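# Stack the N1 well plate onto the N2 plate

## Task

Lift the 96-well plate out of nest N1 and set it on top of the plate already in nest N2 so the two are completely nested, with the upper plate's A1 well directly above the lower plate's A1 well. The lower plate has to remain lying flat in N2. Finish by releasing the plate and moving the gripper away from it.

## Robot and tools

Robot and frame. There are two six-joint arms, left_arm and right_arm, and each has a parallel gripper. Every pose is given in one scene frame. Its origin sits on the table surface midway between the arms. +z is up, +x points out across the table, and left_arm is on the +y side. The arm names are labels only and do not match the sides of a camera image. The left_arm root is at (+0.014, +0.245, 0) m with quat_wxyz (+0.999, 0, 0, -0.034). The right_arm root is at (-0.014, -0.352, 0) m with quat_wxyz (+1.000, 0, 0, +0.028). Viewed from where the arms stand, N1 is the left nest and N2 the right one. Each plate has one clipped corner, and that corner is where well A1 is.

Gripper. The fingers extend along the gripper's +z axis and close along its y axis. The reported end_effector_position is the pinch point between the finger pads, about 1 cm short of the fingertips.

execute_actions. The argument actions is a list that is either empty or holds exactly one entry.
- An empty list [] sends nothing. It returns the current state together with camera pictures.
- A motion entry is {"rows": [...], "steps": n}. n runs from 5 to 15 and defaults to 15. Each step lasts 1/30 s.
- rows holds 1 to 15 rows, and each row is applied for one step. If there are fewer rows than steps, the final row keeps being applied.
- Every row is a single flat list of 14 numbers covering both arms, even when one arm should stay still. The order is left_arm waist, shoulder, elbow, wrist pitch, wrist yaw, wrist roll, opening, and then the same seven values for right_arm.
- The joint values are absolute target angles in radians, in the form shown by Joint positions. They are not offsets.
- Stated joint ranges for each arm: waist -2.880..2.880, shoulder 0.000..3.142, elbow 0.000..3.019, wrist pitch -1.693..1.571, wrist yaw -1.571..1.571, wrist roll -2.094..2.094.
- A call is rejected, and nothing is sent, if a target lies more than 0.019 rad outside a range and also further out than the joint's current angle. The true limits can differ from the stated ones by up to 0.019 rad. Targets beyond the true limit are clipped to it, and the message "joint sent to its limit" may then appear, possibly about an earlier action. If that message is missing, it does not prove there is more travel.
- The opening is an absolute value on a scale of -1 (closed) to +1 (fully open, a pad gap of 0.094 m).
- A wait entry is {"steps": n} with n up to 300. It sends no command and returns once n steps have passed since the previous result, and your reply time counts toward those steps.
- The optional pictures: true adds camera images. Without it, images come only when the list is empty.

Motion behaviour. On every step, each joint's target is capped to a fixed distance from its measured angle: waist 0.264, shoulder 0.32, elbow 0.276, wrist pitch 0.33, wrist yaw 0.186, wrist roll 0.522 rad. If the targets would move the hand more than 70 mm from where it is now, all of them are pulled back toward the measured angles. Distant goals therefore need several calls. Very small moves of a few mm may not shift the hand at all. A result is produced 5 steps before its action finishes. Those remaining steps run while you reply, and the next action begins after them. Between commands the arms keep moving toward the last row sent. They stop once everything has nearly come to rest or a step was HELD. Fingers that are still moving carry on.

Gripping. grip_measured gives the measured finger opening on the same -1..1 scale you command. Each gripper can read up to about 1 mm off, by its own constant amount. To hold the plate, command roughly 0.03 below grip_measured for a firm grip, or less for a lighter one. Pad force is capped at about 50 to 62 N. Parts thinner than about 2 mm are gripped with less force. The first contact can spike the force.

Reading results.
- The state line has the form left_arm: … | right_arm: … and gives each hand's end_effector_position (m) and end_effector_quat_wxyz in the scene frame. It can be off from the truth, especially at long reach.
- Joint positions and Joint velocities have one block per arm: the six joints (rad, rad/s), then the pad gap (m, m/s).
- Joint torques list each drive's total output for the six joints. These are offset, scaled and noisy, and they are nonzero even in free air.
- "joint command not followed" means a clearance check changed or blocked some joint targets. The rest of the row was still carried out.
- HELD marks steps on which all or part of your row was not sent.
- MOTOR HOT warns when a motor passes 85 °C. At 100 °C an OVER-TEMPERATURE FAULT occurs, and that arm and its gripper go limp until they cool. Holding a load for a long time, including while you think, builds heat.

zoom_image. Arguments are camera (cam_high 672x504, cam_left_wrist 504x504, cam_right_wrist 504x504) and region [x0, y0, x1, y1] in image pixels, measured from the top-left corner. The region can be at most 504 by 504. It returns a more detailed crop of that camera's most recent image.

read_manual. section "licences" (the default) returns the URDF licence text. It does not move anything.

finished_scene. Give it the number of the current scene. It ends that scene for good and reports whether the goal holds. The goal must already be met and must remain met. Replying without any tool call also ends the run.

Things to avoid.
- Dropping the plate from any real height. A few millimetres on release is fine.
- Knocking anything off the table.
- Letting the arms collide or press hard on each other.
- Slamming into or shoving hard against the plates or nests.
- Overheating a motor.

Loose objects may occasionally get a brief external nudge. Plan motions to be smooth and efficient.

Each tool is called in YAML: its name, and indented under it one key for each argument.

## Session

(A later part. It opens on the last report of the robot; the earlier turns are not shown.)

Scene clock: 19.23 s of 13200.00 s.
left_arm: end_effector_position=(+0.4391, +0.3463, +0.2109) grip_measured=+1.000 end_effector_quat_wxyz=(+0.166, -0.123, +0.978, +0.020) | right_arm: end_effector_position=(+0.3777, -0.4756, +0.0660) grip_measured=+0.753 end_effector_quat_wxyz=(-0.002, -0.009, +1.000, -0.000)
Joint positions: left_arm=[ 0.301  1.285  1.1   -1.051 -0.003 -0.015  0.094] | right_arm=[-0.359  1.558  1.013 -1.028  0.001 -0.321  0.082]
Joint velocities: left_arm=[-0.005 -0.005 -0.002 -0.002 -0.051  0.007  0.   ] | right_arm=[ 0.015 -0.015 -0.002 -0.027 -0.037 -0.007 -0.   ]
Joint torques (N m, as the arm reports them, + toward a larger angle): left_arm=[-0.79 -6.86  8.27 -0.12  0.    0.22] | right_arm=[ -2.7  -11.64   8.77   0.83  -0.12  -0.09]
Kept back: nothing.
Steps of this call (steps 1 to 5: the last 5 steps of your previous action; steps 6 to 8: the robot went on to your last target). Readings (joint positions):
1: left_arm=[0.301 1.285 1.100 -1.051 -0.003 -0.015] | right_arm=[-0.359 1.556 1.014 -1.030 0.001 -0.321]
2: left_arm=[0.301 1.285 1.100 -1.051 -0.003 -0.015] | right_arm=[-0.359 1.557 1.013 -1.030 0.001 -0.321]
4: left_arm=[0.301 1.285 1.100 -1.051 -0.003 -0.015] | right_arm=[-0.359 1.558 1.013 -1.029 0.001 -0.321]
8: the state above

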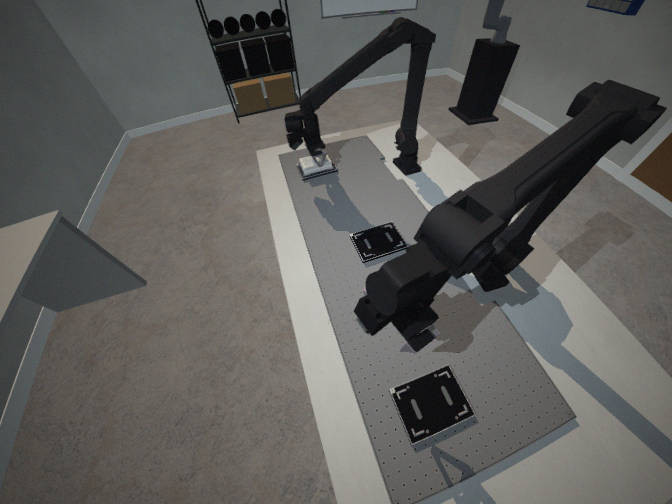

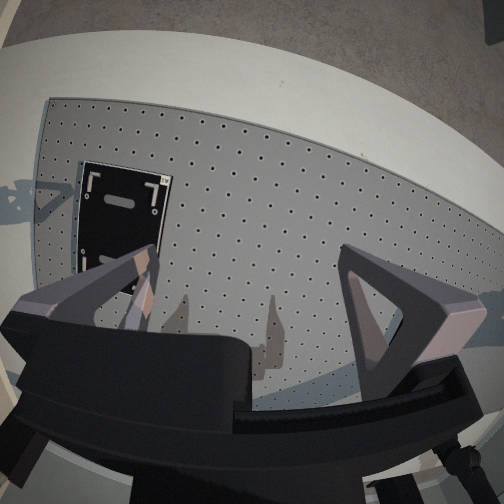

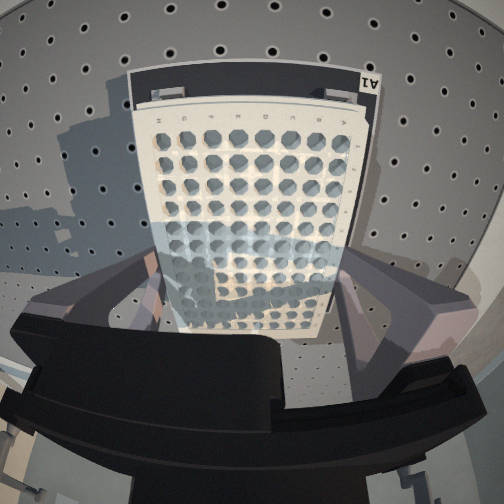

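execute_actions:
  actions:
    - {"rows":[[0.3,1.3,1.1,-1.07,0,0,1,-0.372,1.58,1.005,-1.0,0,-0.336,0.7]]}

execute_actions:
  actions:
    - {"steps":8}
  pictures: true

zoom_image:
  camera: "cam_right_wrist"
  region: [100,50,400,260]

zoom_image:
  camera: "cam_high"
  region: [290,145,345,185]

Scene clock: 19.80 s of 13200.00 s.
left_arm: end_effector_position=(+0.4391, +0.3463, +0.2109) grip_measured=+1.000 end_effector_quat_wxyz=(+0.166, -0.123, +0.978, +0.020) | right_arm: end_effector_position=(+0.3754, -0.4772, +0.0599) grip_measured=+0.753 end_effector_quat_wxyz=(-0.002, -0.008, +1.000, -0.000)
Joint positions: left_arm=[ 0.301  1.285  1.1   -1.051 -0.003 -0.015  0.094] | right_arm=[-0.365  1.563  1.    -1.011  0.001 -0.324  0.082]
Joint velocities: left_arm=[-0.015 -0.005 -0.002 -0.002 -0.007  0.007  0.   ] | right_arm=[-0.005 -0.005 -0.002 -0.007 -0.037 -0.051 -0.   ]
Joint torques (N m, as the arm reports them, + toward a larger angle): left_arm=[-0.75 -6.84  8.26 -0.13  0.    0.21] | right_arm=[ -3.05 -10.83   8.63   0.91  -0.09  -0.08]
Steps of this call (steps 1 to 7: the robot went on to your last target; steps 8 to 17: the first 10 steps of this action). Readings (joint positions):
8: left_arm=[0.301 1.285 1.100 -1.051 -0.003 -0.015] | right_arm=[-0.360 1.558 1.011 -1.024 0.001 -0.322]
9: left_arm=[0.301 1.285 1.100 -1.051 -0.003 -0.015] | right_arm=[-0.360 1.558 1.009 -1.018 0.001 -0.323]
11: left_arm=[0.301 1.285 1.100 -1.051 -0.003 -0.015] | right_arm=[-0.362 1.560 1.004 -1.012 0.001 -0.323]
15: left_arm=[0.301 1.285 1.100 -1.051 -0.003 -0.015] | right_arm=[-0.365 1.563 1.000 -1.011 0.001 -0.324]
17: the state above

Scene clock: 20.07 s of 13200.00 s.
left_arm: end_effector_position=(+0.4391, +0.3463, +0.2109) grip_measured=+1.000 end_effector_quat_wxyz=(+0.166, -0.123, +0.978, +0.020) | right_arm: end_effector_position=(+0.3756, -0.4772, +0.0599) grip_measured=+0.753 end_effector_quat_wxyz=(-0.001, -0.008, +1.000, -0.000)
Joint positions: left_arm=[ 0.301  1.285  1.1   -1.051 -0.003 -0.015  0.094] | right_arm=[-0.365  1.563  1.    -1.01   0.001 -0.325  0.082]
Joint velocities: left_arm=[-0.015 -0.005 -0.007 -0.017 -0.051 -0.022  0.   ] | right_arm=[-0.005 -0.005  0.002 -0.007 -0.022  0.022 -0.002]
Joint torques (N m, as the arm reports them, + toward a larger angle): left_arm=[-0.72 -6.8   8.28 -0.13  0.    0.22] | right_arm=[ -2.84 -11.21   8.56   0.86  -0.1   -0.08]
Kept back: nothing.
Steps of this call (steps 1 to 5: the last 5 steps of your previous action; steps 6 to 8: the robot went on to your last target). Readings (joint positions):
1: left_arm=[0.301 1.285 1.100 -1.051 -0.003 -0.015] | right_arm=[-0.365 1.563 1.000 -1.010 0.001 -0.324]
2: left_arm=[0.301 1.285 1.100 -1.051 -0.003 -0.015] | right_arm=[-0.365 1.563 1.000 -1.010 0.001 -0.324]
4: left_arm=[0.301 1.285 1.100 -1.051 -0.003 -0.015] | right_arm=[-0.365 1.563 1.000 -1.010 0.001 -0.325]
8: the state above

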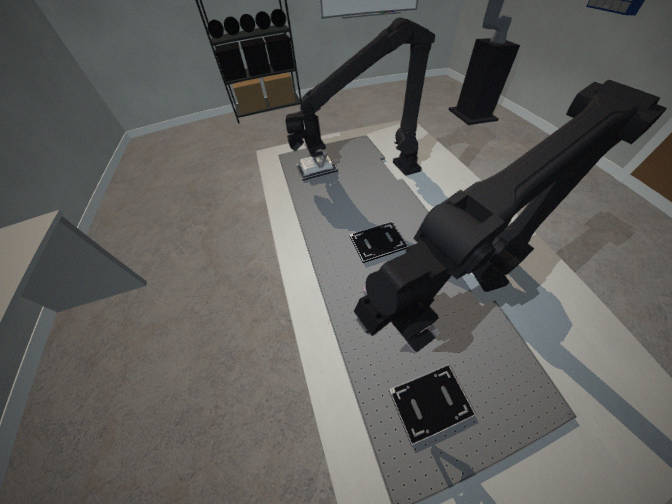

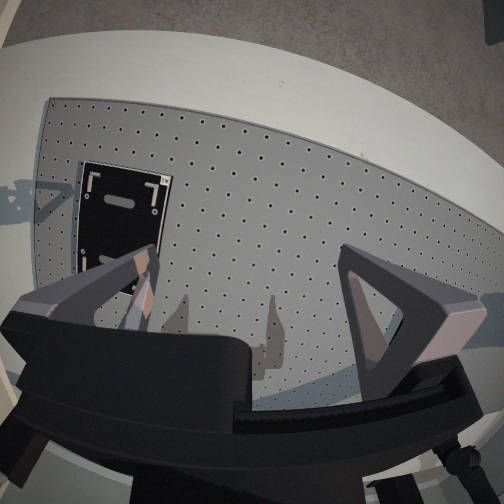

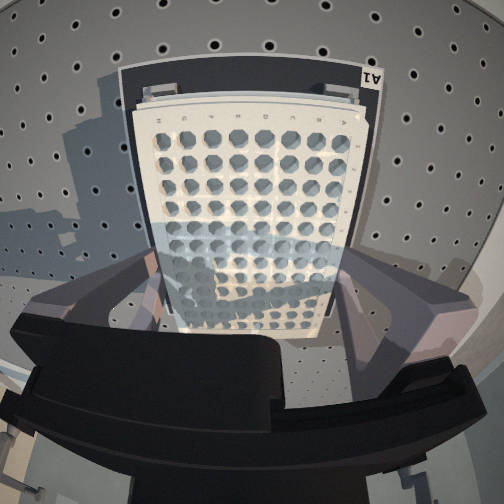

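Region (100, 50, 400, 260) of cam_right_wrist's 504x504 image, scaled by 1.680, with more detail than that image has; it fills the top 353 rows of this view, and the rest is white.

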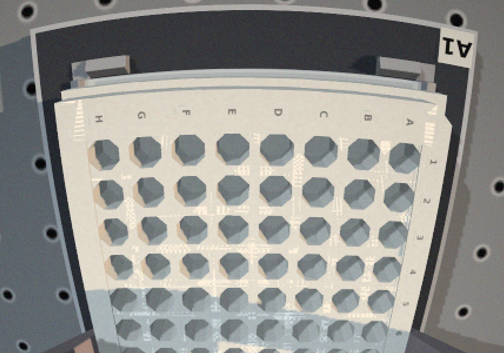

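Region (290, 145, 345, 185) of cam_high's 672x504 image, scaled by 9.164, with more detail than that image has; it fills the top 367 rows of this view, and the rest is white.

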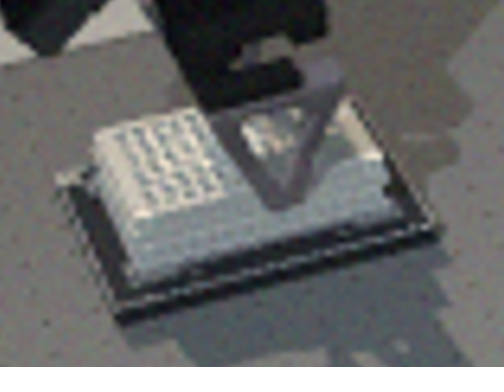

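execute_actions:
  actions:
    - {"rows":[[0.3,1.3,1.1,-1.07,0,0,1,-0.3755,1.58,1.005,-0.994,0,-0.35,0.7]],"steps":12}

execute_actions:
  actions:
    - {"rows":[[0.3,1.3,1.1,-1.07,0,0,1,-0.3755,1.59,1.005,-0.994,0,-0.35,0.7]]}
  pictures: true

zoom_image:
  camera: "cam_right_wrist"
  region: [100,50,400,260]

Scene clock: 20.50 s of 13200.00 s.
left_arm: end_effector_position=(+0.4391, +0.3463, +0.2109) grip_measured=+1.000 end_effector_quat_wxyz=(+0.166, -0.123, +0.978, +0.020) | right_arm: end_effector_position=(+0.3766, -0.4789, +0.0599) grip_measured=+0.753 end_effector_quat_wxyz=(+0.001, -0.012, +1.000, -0.001)
Joint positions: left_arm=[ 0.301  1.285  1.1   -1.051 -0.003 -0.015  0.094] | right_arm=[-0.368  1.563  1.    -1.004  0.001 -0.336  0.082]
Joint velocities: left_arm=[-0.005 -0.005  0.002 -0.017  0.022 -0.007  0.   ] | right_arm=[-0.005 -0.005 -0.022  0.002 -0.037  0.007  0.001]
Joint torques (N m, as the arm reports them, + toward a larger angle): left_arm=[-0.77 -6.89  8.27 -0.14  0.    0.22] | right_arm=[ -2.86 -10.72   8.51   0.87  -0.08  -0.07]
Steps of this call (steps 1 to 6: the robot went on to your last target; steps 7 to 13: the first 7 steps of this action). Readings (joint positions):
7: left_arm=[0.301 1.285 1.100 -1.051 -0.003 -0.015] | right_arm=[-0.365 1.563 1.000 -1.009 0.001 -0.327]
8: left_arm=[0.301 1.285 1.100 -1.051 -0.003 -0.015] | right_arm=[-0.365 1.563 1.000 -1.007 0.001 -0.329]
10: left_arm=[0.301 1.285 1.100 -1.051 -0.003 -0.015] | right_arm=[-0.366 1.563 1.000 -1.005 0.001 -0.333]
13: the state above

Scene clock: 21.00 s of 13200.00 s.
left_arm: end_effector_position=(+0.4391, +0.3463, +0.2109) grip_measured=+1.000 end_effector_quat_wxyz=(+0.166, -0.123, +0.978, +0.020) | right_arm: end_effector_position=(+0.3761, -0.4787, +0.0570) grip_measured=+0.753 end_effector_quat_wxyz=(-0.002, -0.014, +1.000, -0.000)
Joint positions: left_arm=[ 0.301  1.285  1.1   -1.051 -0.003 -0.015  0.094] | right_arm=[-0.368  1.571  1.    -1.004  0.001 -0.339  0.082]
Joint velocities: left_arm=[-0.005 -0.024 -0.012  0.007  0.007 -0.066  0.   ] | right_arm=[-0.015 -0.005 -0.002  0.002 -0.037 -0.051 -0.   ]
Joint torques (N m, as the arm reports them, + toward a larger angle): left_arm=[-0.74 -6.88  8.26 -0.13  0.    0.21] | right_arm=[ -3.39 -10.89   8.64   0.8   -0.1   -0.07]
Steps of this call (steps 1 to 5: the last 5 steps of your previous action; steps 6 to 15: the first 10 steps of this action). Readings (joint positions):
6: left_arm=[0.301 1.285 1.100 -1.051 -0.003 -0.015] | right_arm=[-0.368 1.564 1.000 -1.004 0.001 -0.338]
7: left_arm=[0.301 1.285 1.100 -1.051 -0.003 -0.015] | right_arm=[-0.368 1.565 1.000 -1.004 0.001 -0.338]
9: left_arm=[0.301 1.285 1.100 -1.051 -0.003 -0.015] | right_arm=[-0.368 1.568 1.000 -1.004 0.001 -0.338]
13: left_arm=[0.301 1.285 1.100 -1.051 -0.003 -0.015] | right_arm=[-0.368 1.571 1.000 -1.004 0.001 -0.339]
15: the state above

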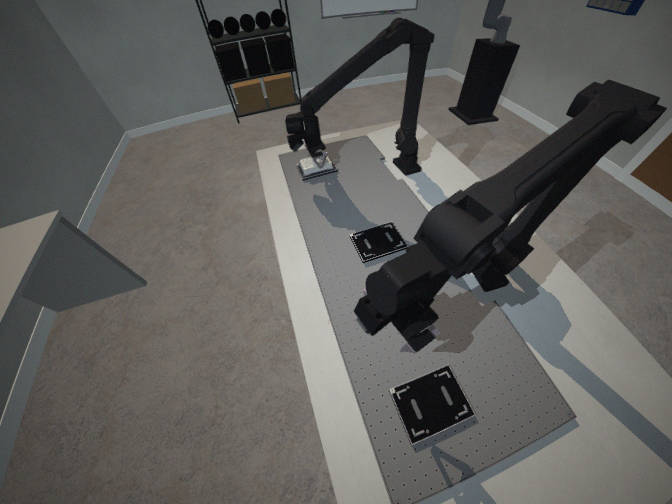

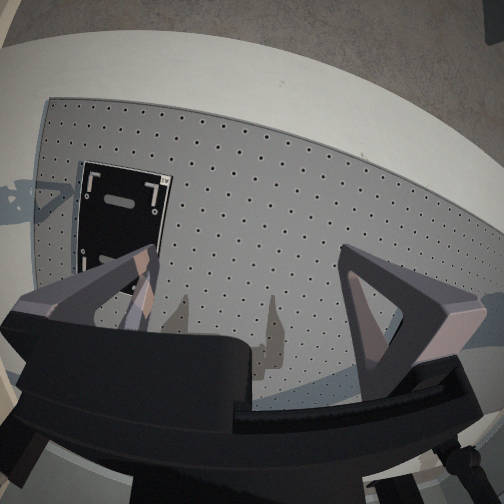

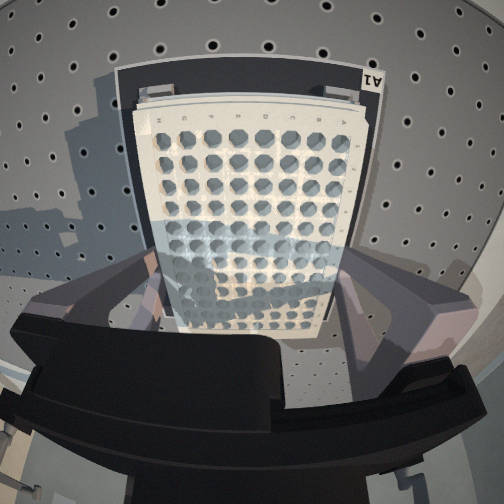

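Region (100, 50, 400, 260) of cam_right_wrist's 504x504 image, scaled by 1.680, with more detail than that image has; it fills the top 353 rows of this view, and the rest is white.

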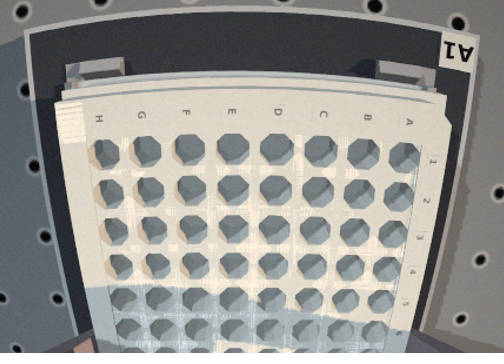

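execute_actions:
  actions:
    - {"rows":[[0.3,1.3,1.1,-1.07,0,0,1,-0.358,1.585,1.005,-0.994,0,-0.34,0.7]],"steps":12}

execute_actions:
  actions:
    - {"rows":[[0.3,1.3,1.1,-1.07,0,0,1,-0.362,1.602,1.005,-0.992,0,-0.34,0.7]]}
  pictures: true

zoom_image:
  camera: "cam_right_wrist"
  region: [100,50,400,260]

Scene clock: 21.50 s of 13200.00 s.
left_arm: end_effector_position=(+0.4391, +0.3463, +0.2109) grip_measured=+1.000 end_effector_quat_wxyz=(+0.166, -0.123, +0.978, +0.020) | right_arm: end_effector_position=(+0.3761, -0.4787, +0.0570) grip_measured=+0.753 end_effector_quat_wxyz=(-0.002, -0.014, +1.000, -0.000)
Joint positions: left_arm=[ 0.301  1.285  1.1   -1.051 -0.003 -0.015  0.094] | right_arm=[-0.368  1.571  1.    -1.004  0.001 -0.339  0.082]
Joint velocities: left_arm=[-0.005 -0.005  0.002 -0.002 -0.051 -0.007  0.   ] | right_arm=[-0.005 -0.015  0.012 -0.017 -0.081 -0.007  0.   ]
Joint torques (N m, as the arm reports them, + toward a larger angle): left_arm=[-0.75 -6.89  8.26 -0.13  0.    0.22] | right_arm=[ -1.72 -11.23   8.6    0.88  -0.07   0.01]
Steps of this call (steps 1 to 5: the last 5 steps of your previous action; steps 6 to 8: the robot went on to your last target; steps 9 to 15: the first 7 steps of this action). Readings (joint positions):
9: left_arm=[0.301 1.285 1.100 -1.051 -0.003 -0.015] | right_arm=[-0.368 1.571 1.000 -1.004 0.001 -0.339]
10: left_arm=[0.301 1.285 1.100 -1.051 -0.003 -0.015] | right_arm=[-0.368 1.571 1.000 -1.004 0.001 -0.339]
12: left_arm=[0.301 1.285 1.100 -1.051 -0.003 -0.015] | right_arm=[-0.368 1.571 1.000 -1.004 0.001 -0.339]
15: the state above

Scene clock: 22.00 s of 13200.00 s.
left_arm: end_effector_position=(+0.4391, +0.3463, +0.2109) grip_measured=+1.000 end_effector_quat_wxyz=(+0.166, -0.123, +0.978, +0.020) | right_arm: end_effector_position=(+0.3761, -0.4787, +0.0570) grip_measured=+0.753 end_effector_quat_wxyz=(-0.002, -0.014, +1.000, -0.000)
Joint positions: left_arm=[ 0.301  1.285  1.1   -1.051 -0.003 -0.015  0.094] | right_arm=[-0.368  1.571  1.    -1.004  0.001 -0.339  0.082]
Joint velocities: left_arm=[-0.015 -0.005 -0.002  0.002 -0.066 -0.051  0.   ] | right_arm=[ 0.005 -0.005 -0.007 -0.002  0.037 -0.022 -0.001]
Joint torques (N m, as the arm reports them, + toward a larger angle): left_arm=[-0.74 -6.9   8.26 -0.13  0.    0.21] | right_arm=[-1.86 -9.67  8.54  1.11 -0.1   0.03]
Steps of this call (steps 1 to 5: the last 5 steps of your previous action; steps 6 to 15: the first 10 steps of this action). Readings (joint positions):
6: left_arm=[0.301 1.285 1.100 -1.051 -0.003 -0.015] | right_arm=[-0.368 1.571 1.000 -1.004 0.001 -0.339]
7: left_arm=[0.301 1.285 1.100 -1.051 -0.003 -0.015] | right_arm=[-0.368 1.571 1.000 -1.004 0.001 -0.339]
9: left_arm=[0.301 1.285 1.100 -1.051 -0.003 -0.015] | right_arm=[-0.368 1.571 1.000 -1.004 0.001 -0.339]
13: left_arm=[0.301 1.285 1.100 -1.051 -0.003 -0.015] | right_arm=[-0.368 1.571 1.000 -1.004 0.001 -0.339]
15: the state above

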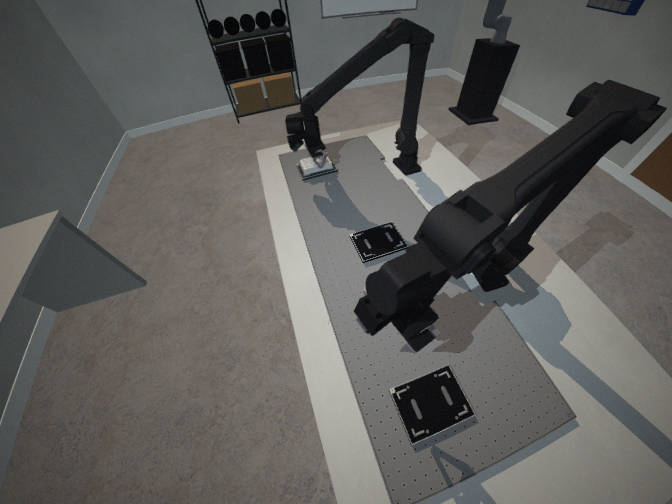

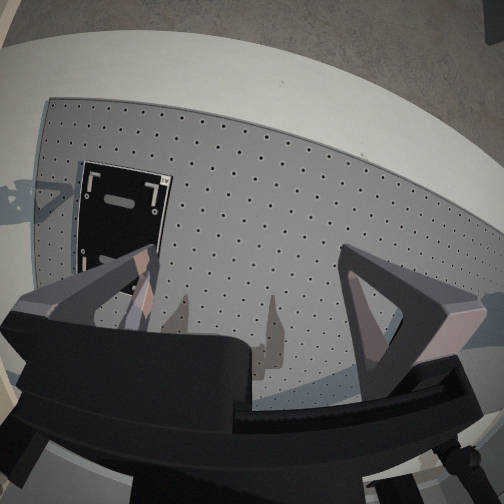

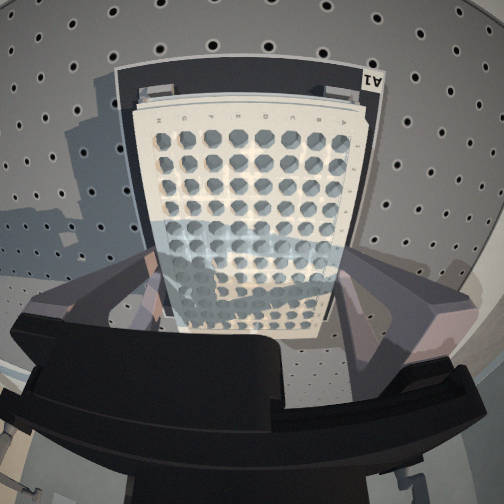

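Region (100, 50, 400, 260) of cam_right_wrist's 504x504 image, scaled by 1.680, with more detail than that image has; it fills the top 353 rows of this view, and the rest is white.

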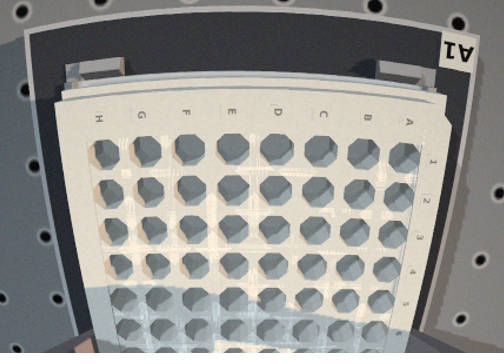

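execute_actions:
  actions:
    - {"rows":[[0.3,1.3,1.1,-1.07,0,0,1,-0.352,1.594,1.005,-0.994,0,-0.34,0.7]],"steps":12}

execute_actions:
  actions:
    - {"rows":[[0.3,1.3,1.1,-1.07,0,0,1,-0.347,1.594,1.005,-0.994,0,-0.34,0.7]],"steps":12}

Scene clock: 22.40 s of 13200.00 s.
left_arm: end_effector_position=(+0.4391, +0.3463, +0.2109) grip_measured=+1.000 end_effector_quat_wxyz=(+0.166, -0.123, +0.978, +0.020) | right_arm: end_effector_position=(+0.3762, -0.4784, +0.0570) grip_measured=+0.753 end_effector_quat_wxyz=(-0.002, -0.014, +1.000, -0.001)
Joint positions: left_arm=[ 0.301  1.285  1.1   -1.051 -0.003 -0.015  0.094] | right_arm=[-0.366  1.571  1.    -1.004  0.003 -0.339  0.082]
Joint velocities: left_arm=[ 0.005 -0.015 -0.002  0.002 -0.007 -0.051  0.   ] | right_arm=[ 0.005 -0.005  0.012 -0.007  0.051 -0.037  0.001]
Joint torques (N m, as the arm reports them, + toward a larger angle): left_arm=[-0.8  -6.89  8.26 -0.12  0.    0.21] | right_arm=[ -1.52 -10.46   8.55   0.88  -0.15  -0.01]
Steps of this call (steps 1 to 5: the last 5 steps of your previous action; steps 6 to 12: the first 7 steps of this action). Readings (joint positions):
6: left_arm=[0.301 1.285 1.100 -1.051 -0.003 -0.015] | right_arm=[-0.367 1.571 1.000 -1.004 0.001 -0.339]
7: left_arm=[0.301 1.285 1.100 -1.051 -0.003 -0.015] | right_arm=[-0.367 1.571 1.000 -1.004 0.002 -0.339]
9: left_arm=[0.301 1.285 1.100 -1.051 -0.003 -0.015] | right_arm=[-0.366 1.571 1.000 -1.004 0.003 -0.339]
12: the state above

Scene clock: 22.80 s of 13200.00 s.
left_arm: end_effector_position=(+0.4391, +0.3463, +0.2109) grip_measured=+1.000 end_effector_quat_wxyz=(+0.166, -0.123, +0.978, +0.020) | right_arm: end_effector_position=(+0.3764, -0.4779, +0.0570) grip_measured=+0.753 end_effector_quat_wxyz=(-0.002, -0.015, +1.000, -0.001)
Joint positions: left_arm=[ 0.301  1.285  1.1   -1.051 -0.003 -0.015  0.094] | right_arm=[-0.365  1.571  1.    -1.004  0.004 -0.339  0.082]
Joint velocities: left_arm=[-0.015 -0.015  0.007  0.002 -0.022 -0.051  0.   ] | right_arm=[ 0.005  0.005 -0.002  0.007 -0.051  0.022 -0.   ]
Joint torques (N m, as the arm reports them, + toward a larger angle): left_arm=[-0.77 -6.91  8.25 -0.13  0.    0.22] | right_arm=[ -1.25 -10.27   8.56   0.94  -0.24   0.02]
Steps of this call (steps 1 to 5: the last 5 steps of your previous action; steps 6 to 12: the first 7 steps of this action). Readings (joint positions):
6: left_arm=[0.301 1.285 1.100 -1.051 -0.003 -0.015] | right_arm=[-0.366 1.571 1.000 -1.004 0.003 -0.339]
7: left_arm=[0.301 1.285 1.100 -1.051 -0.003 -0.015] | right_arm=[-0.365 1.571 1.000 -1.004 0.003 -0.339]
9: left_arm=[0.301 1.285 1.100 -1.051 -0.003 -0.015] | right_arm=[-0.365 1.571 1.000 -1.004 0.004 -0.339]
12: the state above

execute_actions:
  actions:
    - {"rows":[[0.3,1.3,1.1,-1.07,0,0,1,-0.36,1.605,1.005,-0.98,0,-0.34,0.7]],"steps":12}
  pictures: true

zoom_image:
  camera: "cam_right_wrist"
  region: [110,60,210,130]

zoom_image:
  camera: "cam_right_wrist"
  region: [292,60,392,130]

Scene clock: 23.20 s of 13200.00 s.
left_arm: end_effector_position=(+0.4391, +0.3463, +0.2109) grip_measured=+1.000 end_effector_quat_wxyz=(+0.166, -0.123, +0.978, +0.020) | right_arm: end_effector_position=(+0.3766, -0.4780, +0.0568) grip_measured=+0.753 end_effector_quat_wxyz=(-0.002, -0.015, +1.000, -0.001)
Joint positions: left_arm=[ 0.301  1.285  1.1   -1.051 -0.003 -0.015  0.094] | right_arm=[-0.365  1.571  1.    -1.003  0.004 -0.339  0.082]
Joint velocities: left_arm=[-0.005  0.005 -0.002  0.012  0.051  0.066  0.   ] | right_arm=[-0.005 -0.005  0.002 -0.012  0.037 -0.051  0.001]
Joint torques (N m, as the arm reports them, + toward a larger angle): left_arm=[-0.79 -6.85  8.27 -0.12  0.    0.22] | right_arm=[-2.24 -9.48  8.71  1.3  -0.18  0.01]
Steps of this call (steps 1 to 5: the last 5 steps of your previous action; steps 6 to 12: the first 7 steps of this action). Readings (joint positions):
6: left_arm=[0.301 1.285 1.100 -1.051 -0.003 -0.015] | right_arm=[-0.365 1.571 1.000 -1.003 0.004 -0.339]
7: left_arm=[0.301 1.285 1.100 -1.051 -0.003 -0.015] | right_arm=[-0.365 1.571 1.000 -1.003 0.004 -0.339]
9: left_arm=[0.301 1.285 1.100 -1.051 -0.003 -0.015] | right_arm=[-0.365 1.571 1.000 -1.003 0.004 -0.339]
12: the state above

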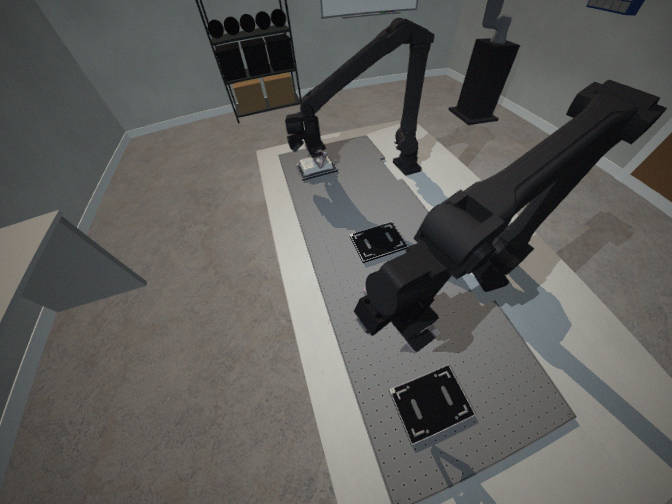

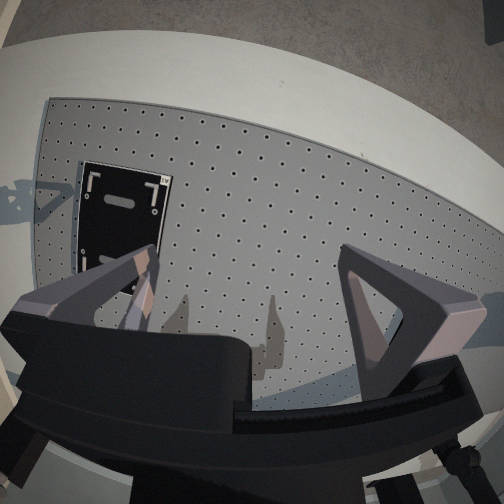

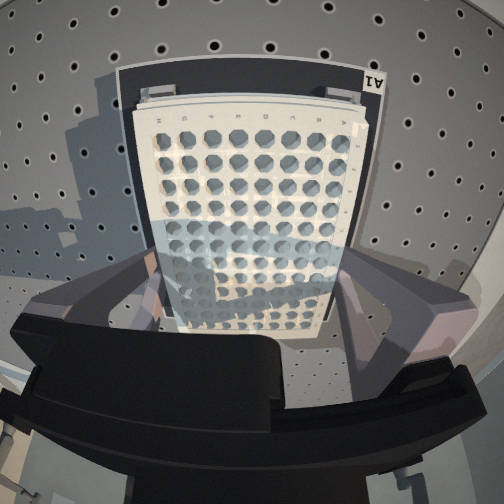

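Region (110, 60, 210, 130) of cam_right_wrist's 504x504 image, scaled by 5.040, with more detail than that image has; it fills the top 353 rows of this view, and the rest is white.

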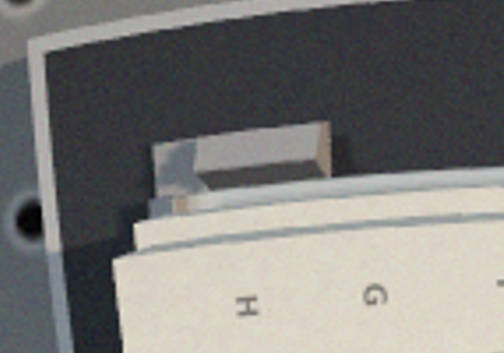

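Region (292, 60, 392, 130) of cam_right_wrist's 504x504 image, scaled by 5.040, with more detail than that image has; it fills the top 353 rows of this view, and the rest is white.

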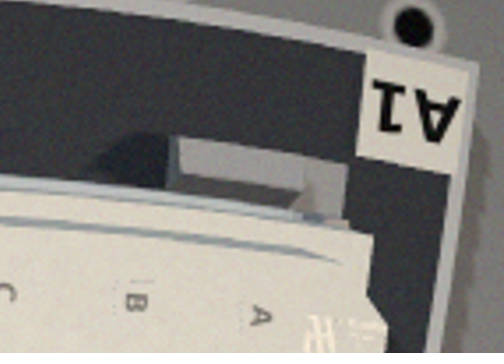

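execute_actions:
  actions:
    - {"rows":[[0.3,1.3,1.1,-1.07,0,0,1,-0.356,1.594,1.015,-0.968,0,-0.315,0.7]],"steps":12}

execute_actions:
  actions:
    - {"rows":[[0.3,1.3,1.1,-1.07,0,0,1,-0.356,1.605,1.015,-0.968,0,-0.315,0.7]],"steps":12}
  pictures: true

zoom_image:
  camera: "cam_right_wrist"
  region: [110,60,210,130]

zoom_image:
  camera: "cam_right_wrist"
  region: [292,60,392,130]

Scene clock: 23.73 s of 13200.00 s.
left_arm: end_effector_position=(+0.4391, +0.3463, +0.2109) grip_measured=+1.000 end_effector_quat_wxyz=(+0.166, -0.123, +0.978, +0.020) | right_arm: end_effector_position=(+0.3770, -0.4781, +0.0568) grip_measured=+0.753 end_effector_quat_wxyz=(-0.001, -0.014, +1.000, -0.001)
Joint positions: left_arm=[ 0.301  1.285  1.1   -1.051 -0.003 -0.015  0.094] | right_arm=[-0.365  1.571  1.    -1.001  0.004 -0.336  0.082]
Joint velocities: left_arm=[-0.005  0.005  0.007  0.022  0.066 -0.022  0.   ] | right_arm=[-0.015  0.005  0.002 -0.022 -0.022 -0.007 -0.   ]
Joint torques (N m, as the arm reports them, + toward a larger angle): left_arm=[-0.71 -6.79  8.25 -0.12  0.    0.22] | right_arm=[ -1.63 -10.15   9.51   1.89  -0.19   0.18]
Steps of this call (steps 1 to 5: the last 5 steps of your previous action; steps 6 to 9: the robot went on to your last target; steps 10 to 16: the first 7 steps of this action). Readings (joint positions):
10: left_arm=[0.301 1.285 1.100 -1.051 -0.003 -0.015] | right_arm=[-0.365 1.571 1.000 -1.001 0.004 -0.337]
11: left_arm=[0.301 1.285 1.100 -1.051 -0.003 -0.015] | right_arm=[-0.365 1.571 1.000 -1.001 0.004 -0.336]
13: left_arm=[0.301 1.285 1.100 -1.051 -0.003 -0.015] | right_arm=[-0.365 1.571 1.000 -1.001 0.004 -0.336]
16: the state above

Scene clock: 24.13 s of 13200.00 s.
left_arm: end_effector_position=(+0.4391, +0.3463, +0.2109) grip_measured=+1.000 end_effector_quat_wxyz=(+0.166, -0.123, +0.978, +0.020) | right_arm: end_effector_position=(+0.3770, -0.4781, +0.0568) grip_measured=+0.753 end_effector_quat_wxyz=(-0.001, -0.014, +1.000, -0.001)
Joint positions: left_arm=[ 0.301  1.285  1.1   -1.051 -0.003 -0.015  0.094] | right_arm=[-0.365  1.571  1.    -1.001  0.004 -0.336  0.082]
Joint velocities: left_arm=[-0.005 -0.005 -0.017 -0.007 -0.051  0.051  0.   ] | right_arm=[-0.015 -0.015 -0.002 -0.012 -0.007 -0.007 -0.   ]
Joint torques (N m, as the arm reports them, + toward a larger angle): left_arm=[-0.77 -6.87  8.27 -0.13  0.    0.22] | right_arm=[-1.91 -9.62  9.34  1.84 -0.2   0.18]
Steps of this call (steps 1 to 5: the last 5 steps of your previous action; steps 6 to 12: the first 7 steps of this action). Readings (joint positions):
6: left_arm=[0.301 1.285 1.100 -1.051 -0.003 -0.015] | right_arm=[-0.365 1.571 1.000 -1.001 0.004 -0.336]
7: left_arm=[0.301 1.285 1.100 -1.051 -0.003 -0.015] | right_arm=[-0.365 1.571 1.000 -1.001 0.004 -0.336]
9: left_arm=[0.301 1.285 1.100 -1.051 -0.003 -0.015] | right_arm=[-0.365 1.571 1.000 -1.001 0.004 -0.336]
12: the state above

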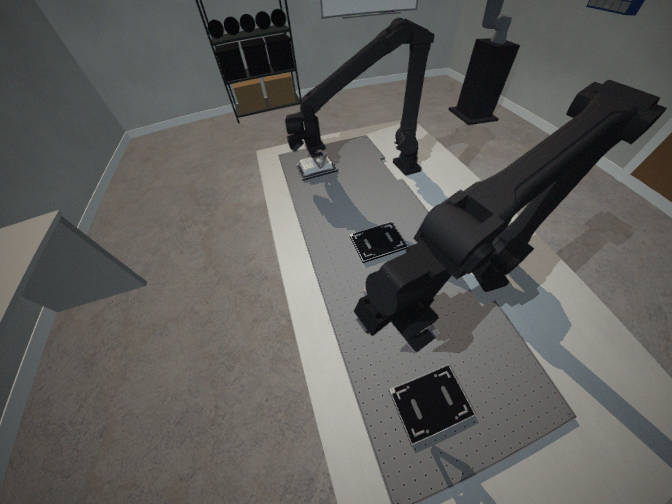

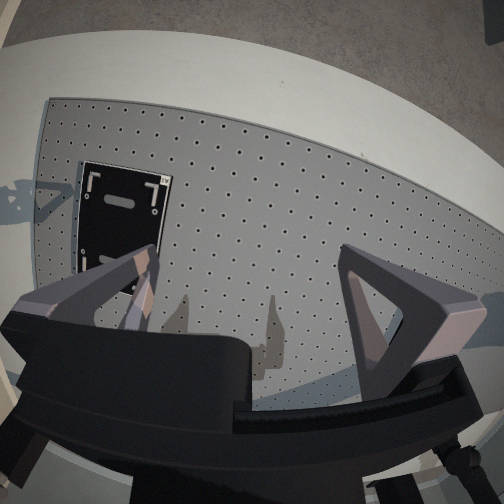

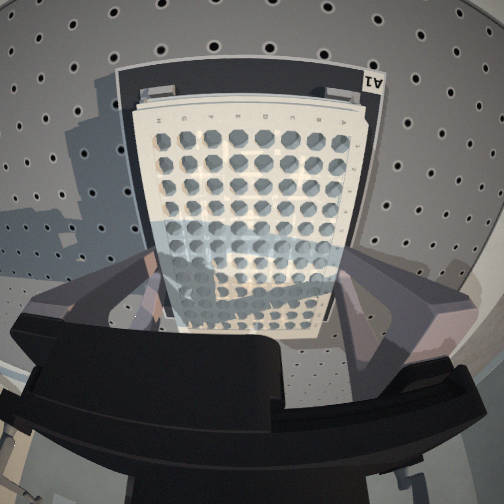

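Region (110, 60, 210, 130) of cam_right_wrist's 504x504 image, scaled by 5.040, with more detail than that image has; it fills the top 353 rows of this view, and the rest is white.

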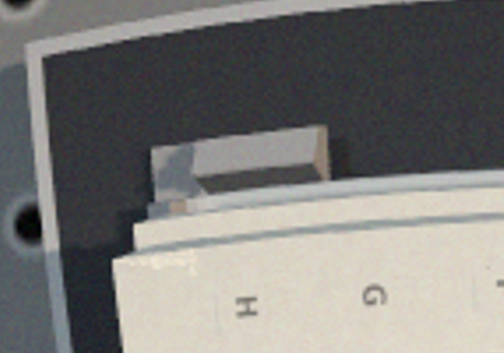

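Region (292, 60, 392, 130) of cam_right_wrist's 504x504 image, scaled by 5.040, with more detail than that image has; it fills the top 353 rows of this view, and the rest is white.

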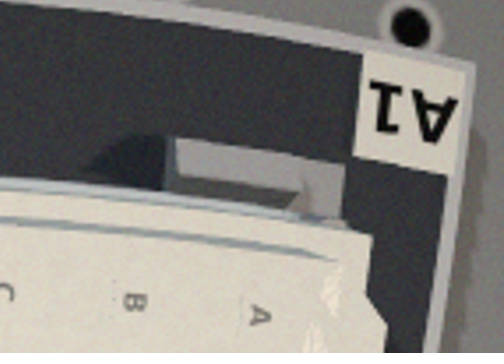

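execute_actions:
  actions:
    - {"rows":[[0.3,1.3,1.1,-1.07,0,0,1,-0.343,1.595,1.015,-0.963,-0.01,-0.31,0.7]],"steps":12}

execute_actions:
  actions:
    - {"rows":[[0.3,1.3,1.1,-1.07,0,0,1,-0.36,1.612,1.015,-0.99,0,-0.33,0.7]],"steps":12}

Scene clock: 24.53 s of 13200.00 s.
left_arm: end_effector_position=(+0.4391, +0.3463, +0.2109) grip_measured=+1.000 end_effector_quat_wxyz=(+0.166, -0.123, +0.978, +0.020) | right_arm: end_effector_position=(+0.3783, -0.4776, +0.0568) grip_measured=+0.753 end_effector_quat_wxyz=(+0.001, -0.012, +1.000, -0.001)
Joint positions: left_arm=[ 0.301  1.285  1.1   -1.051 -0.003 -0.015  0.094] | right_arm=[-0.363  1.571  1.    -0.997  0.002 -0.33   0.082]
Joint velocities: left_arm=[ 0.005 -0.005  0.002  0.012  0.037 -0.022  0.   ] | right_arm=[-0.015 -0.015 -0.002  0.002 -0.037  0.022 -0.001]
Joint torques (N m, as the arm reports them, + toward a larger angle): left_arm=[-0.72 -6.88  8.25 -0.13  0.    0.21] | right_arm=[ -0.95 -10.31   9.48   1.92  -0.61   0.19]
Steps of this call (steps 1 to 5: the last 5 steps of your previous action; steps 6 to 12: the first 7 steps of this action). Readings (joint positions):
6: left_arm=[0.301 1.285 1.100 -1.051 -0.003 -0.015] | right_arm=[-0.364 1.571 1.000 -1.000 0.003 -0.334]
7: left_arm=[0.301 1.285 1.100 -1.051 -0.003 -0.015] | right_arm=[-0.364 1.571 1.000 -0.998 0.002 -0.332]
9: left_arm=[0.301 1.285 1.100 -1.051 -0.003 -0.015] | right_arm=[-0.363 1.571 1.000 -0.997 0.002 -0.330]
12: the state above

Scene clock: 24.93 s of 13200.00 s.
left_arm: end_effector_position=(+0.4391, +0.3463, +0.2109) grip_measured=+1.000 end_effector_quat_wxyz=(+0.166, -0.123, +0.978, +0.020) | right_arm: end_effector_position=(+0.3781, -0.4777, +0.0567) grip_measured=+0.753 end_effector_quat_wxyz=(+0.000, -0.012, +1.000, -0.002)
Joint positions: left_arm=[ 0.301  1.285  1.1   -1.051 -0.003 -0.015  0.094] | right_arm=[-0.363  1.572  1.    -0.997  0.003 -0.33   0.082]
Joint velocities: left_arm=[ 0.005 -0.005  0.002 -0.002 -0.007  0.066  0.   ] | right_arm=[-0.005 -0.005 -0.002  0.002 -0.051 -0.066  0.   ]
Joint torques (N m, as the arm reports them, + toward a larger angle): left_arm=[-0.8  -6.83  8.27 -0.12  0.    0.21] | right_arm=[-1.85 -8.7   9.46  0.87 -0.17  0.01]
Steps of this call (steps 1 to 5: the last 5 steps of your previous action; steps 6 to 12: the first 7 steps of this action). Readings (joint positions):
6: left_arm=[0.301 1.285 1.100 -1.051 -0.003 -0.015] | right_arm=[-0.363 1.571 1.000 -0.997 0.003 -0.330]
7: left_arm=[0.301 1.285 1.100 -1.051 -0.003 -0.015] | right_arm=[-0.363 1.572 1.000 -0.997 0.003 -0.330]
9: left_arm=[0.301 1.285 1.100 -1.051 -0.003 -0.015] | right_arm=[-0.363 1.572 1.000 -0.997 0.003 -0.330]
12: the state above

It slid freely, so it is still on the rim and now slightly too far forward. Pulling back while pressing.

execute_actions:
  actions:
    - {"rows":[[0.3,1.3,1.1,-1.07,0,0,1,-0.363,1.602,1.01,-1.025,0,-0.345,0.7]],"steps":12}
  pictures: true

zoom_image:
  camera: "cam_right_wrist"
  region: [110,60,210,130]

zoom_image:
  camera: "cam_right_wrist"
  region: [292,60,392,130]

Scene clock: 25.33 s of 13200.00 s.
left_arm: end_effector_position=(+0.4391, +0.3463, +0.2109) grip_measured=+1.000 end_effector_quat_wxyz=(+0.166, -0.123, +0.978, +0.020) | right_arm: end_effector_position=(+0.3759, -0.4771, +0.0567) grip_measured=+0.753 end_effector_quat_wxyz=(-0.004, -0.014, +1.000, -0.001)
Joint positions: left_arm=[ 0.301  1.285  1.1   -1.051 -0.003 -0.015  0.094] | right_arm=[-0.363  1.572  1.    -1.006  0.004 -0.334  0.082]
Joint velocities: left_arm=[ 0.005 -0.015  0.007 -0.012 -0.037 -0.037  0.   ] | right_arm=[-0.005  0.005 -0.002  0.007 -0.066 -0.007  0.001]
Joint torques (N m, as the arm reports them, + toward a larger angle): left_arm=[-0.74 -6.83  8.27 -0.13  0.    0.21] | right_arm=[-1.96 -9.61  9.03 -0.27 -0.25 -0.07]
Steps of this call (steps 1 to 5: the last 5 steps of your previous action; steps 6 to 12: the first 7 steps of this action). Readings (joint positions):
6: left_arm=[0.301 1.285 1.100 -1.051 -0.003 -0.015] | right_arm=[-0.363 1.572 1.000 -1.002 0.003 -0.331]
7: left_arm=[0.301 1.285 1.100 -1.051 -0.003 -0.015] | right_arm=[-0.363 1.572 1.000 -1.004 0.004 -0.331]
9: left_arm=[0.301 1.285 1.100 -1.051 -0.003 -0.015] | right_arm=[-0.363 1.572 1.000 -1.006 0.004 -0.333]
12: the state above

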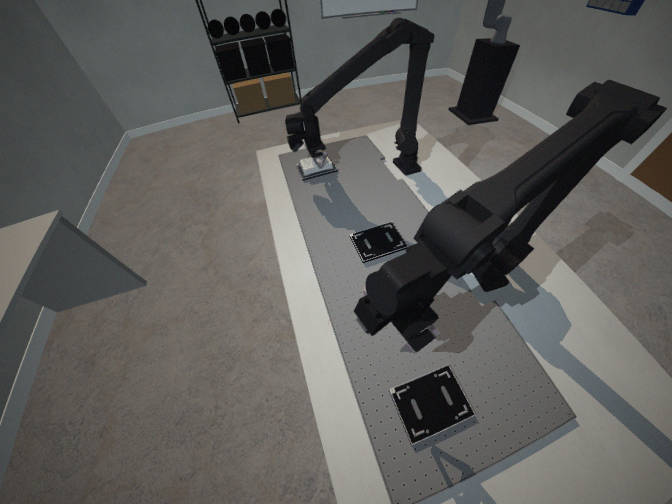

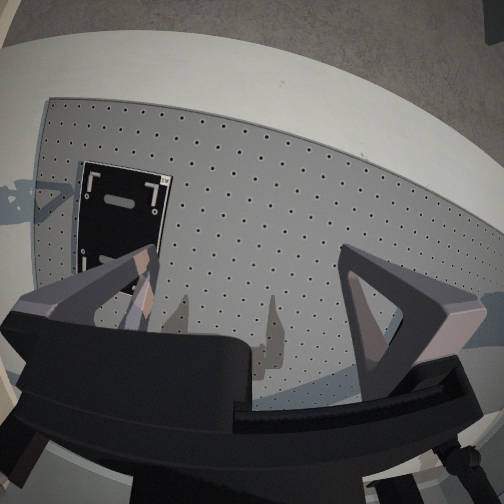

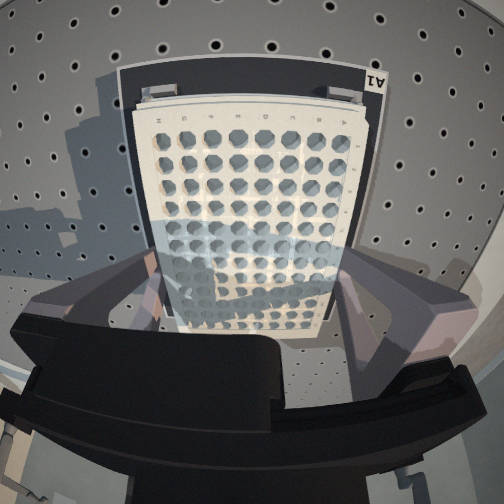

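Region (110, 60, 210, 130) of cam_right_wrist's 504x504 image, scaled by 5.040, with more detail than that image has; it fills the top 353 rows of this view, and the rest is white.

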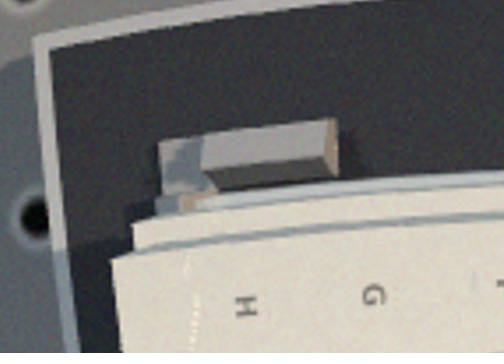

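Region (292, 60, 392, 130) of cam_right_wrist's 504x504 image, scaled by 5.040, with more detail than that image has; it fills the top 353 rows of this view, and the rest is white.

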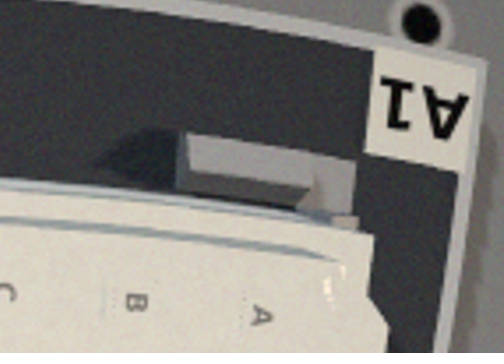

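execute_actions:
  actions:
    - {"rows":[[0.3,1.3,1.1,-1.07,0,0,1,-0.372,1.602,1.01,-1.0,0,-0.3,0.7]],"steps":12}

execute_actions:
  actions:
    - {"rows":[[0.3,1.3,1.1,-1.07,0,0,1,-0.379,1.602,1.01,-1.0,0,-0.31,0.7]],"steps":12}
  pictures: true

zoom_image:
  camera: "cam_right_wrist"
  region: [125,70,377,130]

Scene clock: 25.77 s of 13200.00 s.
left_arm: end_effector_position=(+0.4391, +0.3463, +0.2109) grip_measured=+1.000 end_effector_quat_wxyz=(+0.166, -0.123, +0.978, +0.020) | right_arm: end_effector_position=(+0.3762, -0.4772, +0.0567) grip_measured=+0.753 end_effector_quat_wxyz=(-0.003, -0.009, +1.000, -0.001)
Joint positions: left_arm=[ 0.301  1.285  1.1   -1.051 -0.003 -0.015  0.094] | right_arm=[-0.363  1.572  1.    -1.005  0.004 -0.324  0.082]
Joint velocities: left_arm=[0.005 0.005 0.022 0.002 0.037 0.007 0.   ] | right_arm=[ 0.005 -0.005 -0.002 -0.002 -0.022 -0.007 -0.   ]
Joint torques (N m, as the arm reports them, + toward a larger angle): left_arm=[-0.78 -6.9   8.26 -0.14  0.    0.21] | right_arm=[-3.29 -9.78  9.06  0.7  -0.21  0.23]
Steps of this call (steps 1 to 5: the last 5 steps of your previous action; step 6: the robot went on to your last target; steps 7 to 13: the first 7 steps of this action). Readings (joint positions):
7: left_arm=[0.301 1.285 1.100 -1.051 -0.003 -0.015] | right_arm=[-0.363 1.572 1.000 -1.006 0.004 -0.332]
8: left_arm=[0.301 1.285 1.100 -1.051 -0.003 -0.015] | right_arm=[-0.363 1.572 1.000 -1.006 0.004 -0.330]
10: left_arm=[0.301 1.285 1.100 -1.051 -0.003 -0.015] | right_arm=[-0.363 1.572 1.000 -1.006 0.004 -0.326]
13: the state above

Scene clock: 26.17 s of 13200.00 s.
left_arm: end_effector_position=(+0.4391, +0.3463, +0.2109) grip_measured=+1.000 end_effector_quat_wxyz=(+0.166, -0.123, +0.978, +0.020) | right_arm: end_effector_position=(+0.3761, -0.4774, +0.0567) grip_measured=+0.753 end_effector_quat_wxyz=(-0.003, -0.007, +1.000, -0.000)
Joint positions: left_arm=[ 0.301  1.285  1.1   -1.051 -0.003 -0.015  0.094] | right_arm=[-0.364  1.572  1.    -1.005  0.002 -0.322  0.082]
Joint velocities: left_arm=[-0.015 -0.005 -0.007 -0.002 -0.007 -0.066  0.   ] | right_arm=[-0.005 -0.005  0.002 -0.022 -0.037 -0.051 -0.001]
Joint torques (N m, as the arm reports them, + toward a larger angle): left_arm=[-0.66 -6.8   8.25 -0.14 -0.01  0.22] | right_arm=[-3.4  -9.81  9.03  0.68 -0.1   0.13]
Steps of this call (steps 1 to 5: the last 5 steps of your previous action; steps 6 to 12: the first 7 steps of this action). Readings (joint positions):
6: left_arm=[0.301 1.285 1.100 -1.051 -0.003 -0.015] | right_arm=[-0.363 1.572 1.000 -1.005 0.004 -0.322]
7: left_arm=[0.301 1.285 1.100 -1.051 -0.003 -0.015] | right_arm=[-0.364 1.572 1.000 -1.005 0.003 -0.322]
9: left_arm=[0.301 1.285 1.100 -1.051 -0.003 -0.015] | right_arm=[-0.364 1.572 1.000 -1.005 0.002 -0.322]
12: the state above

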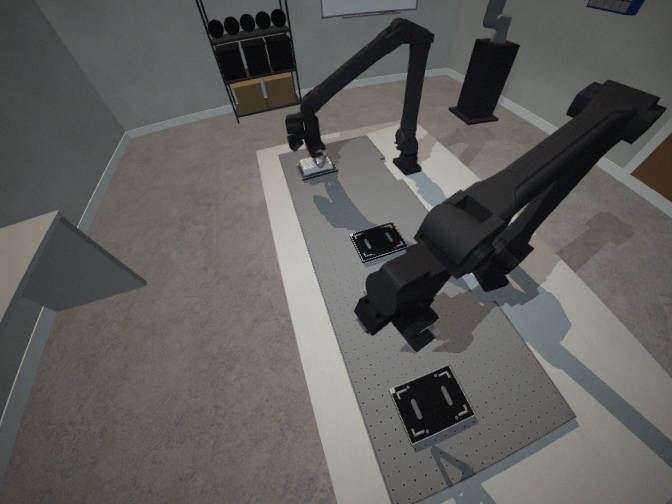

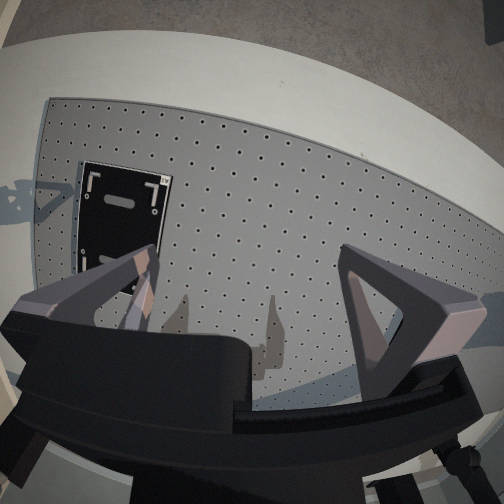

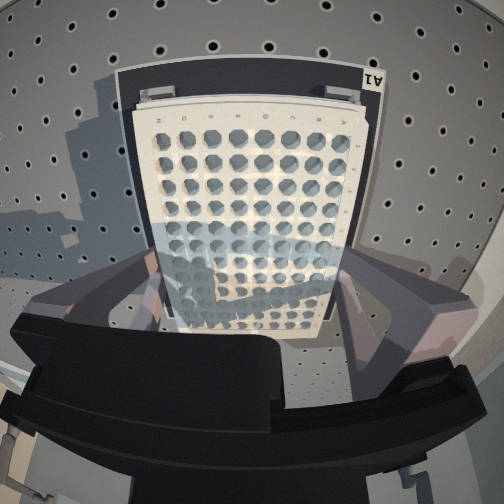

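Region (125, 70, 377, 130) of cam_right_wrist's 504x504 image, scaled by 2.000, with more detail than that image has; it fills the top 120 rows of this view, and the rest is white.

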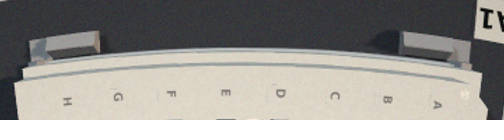

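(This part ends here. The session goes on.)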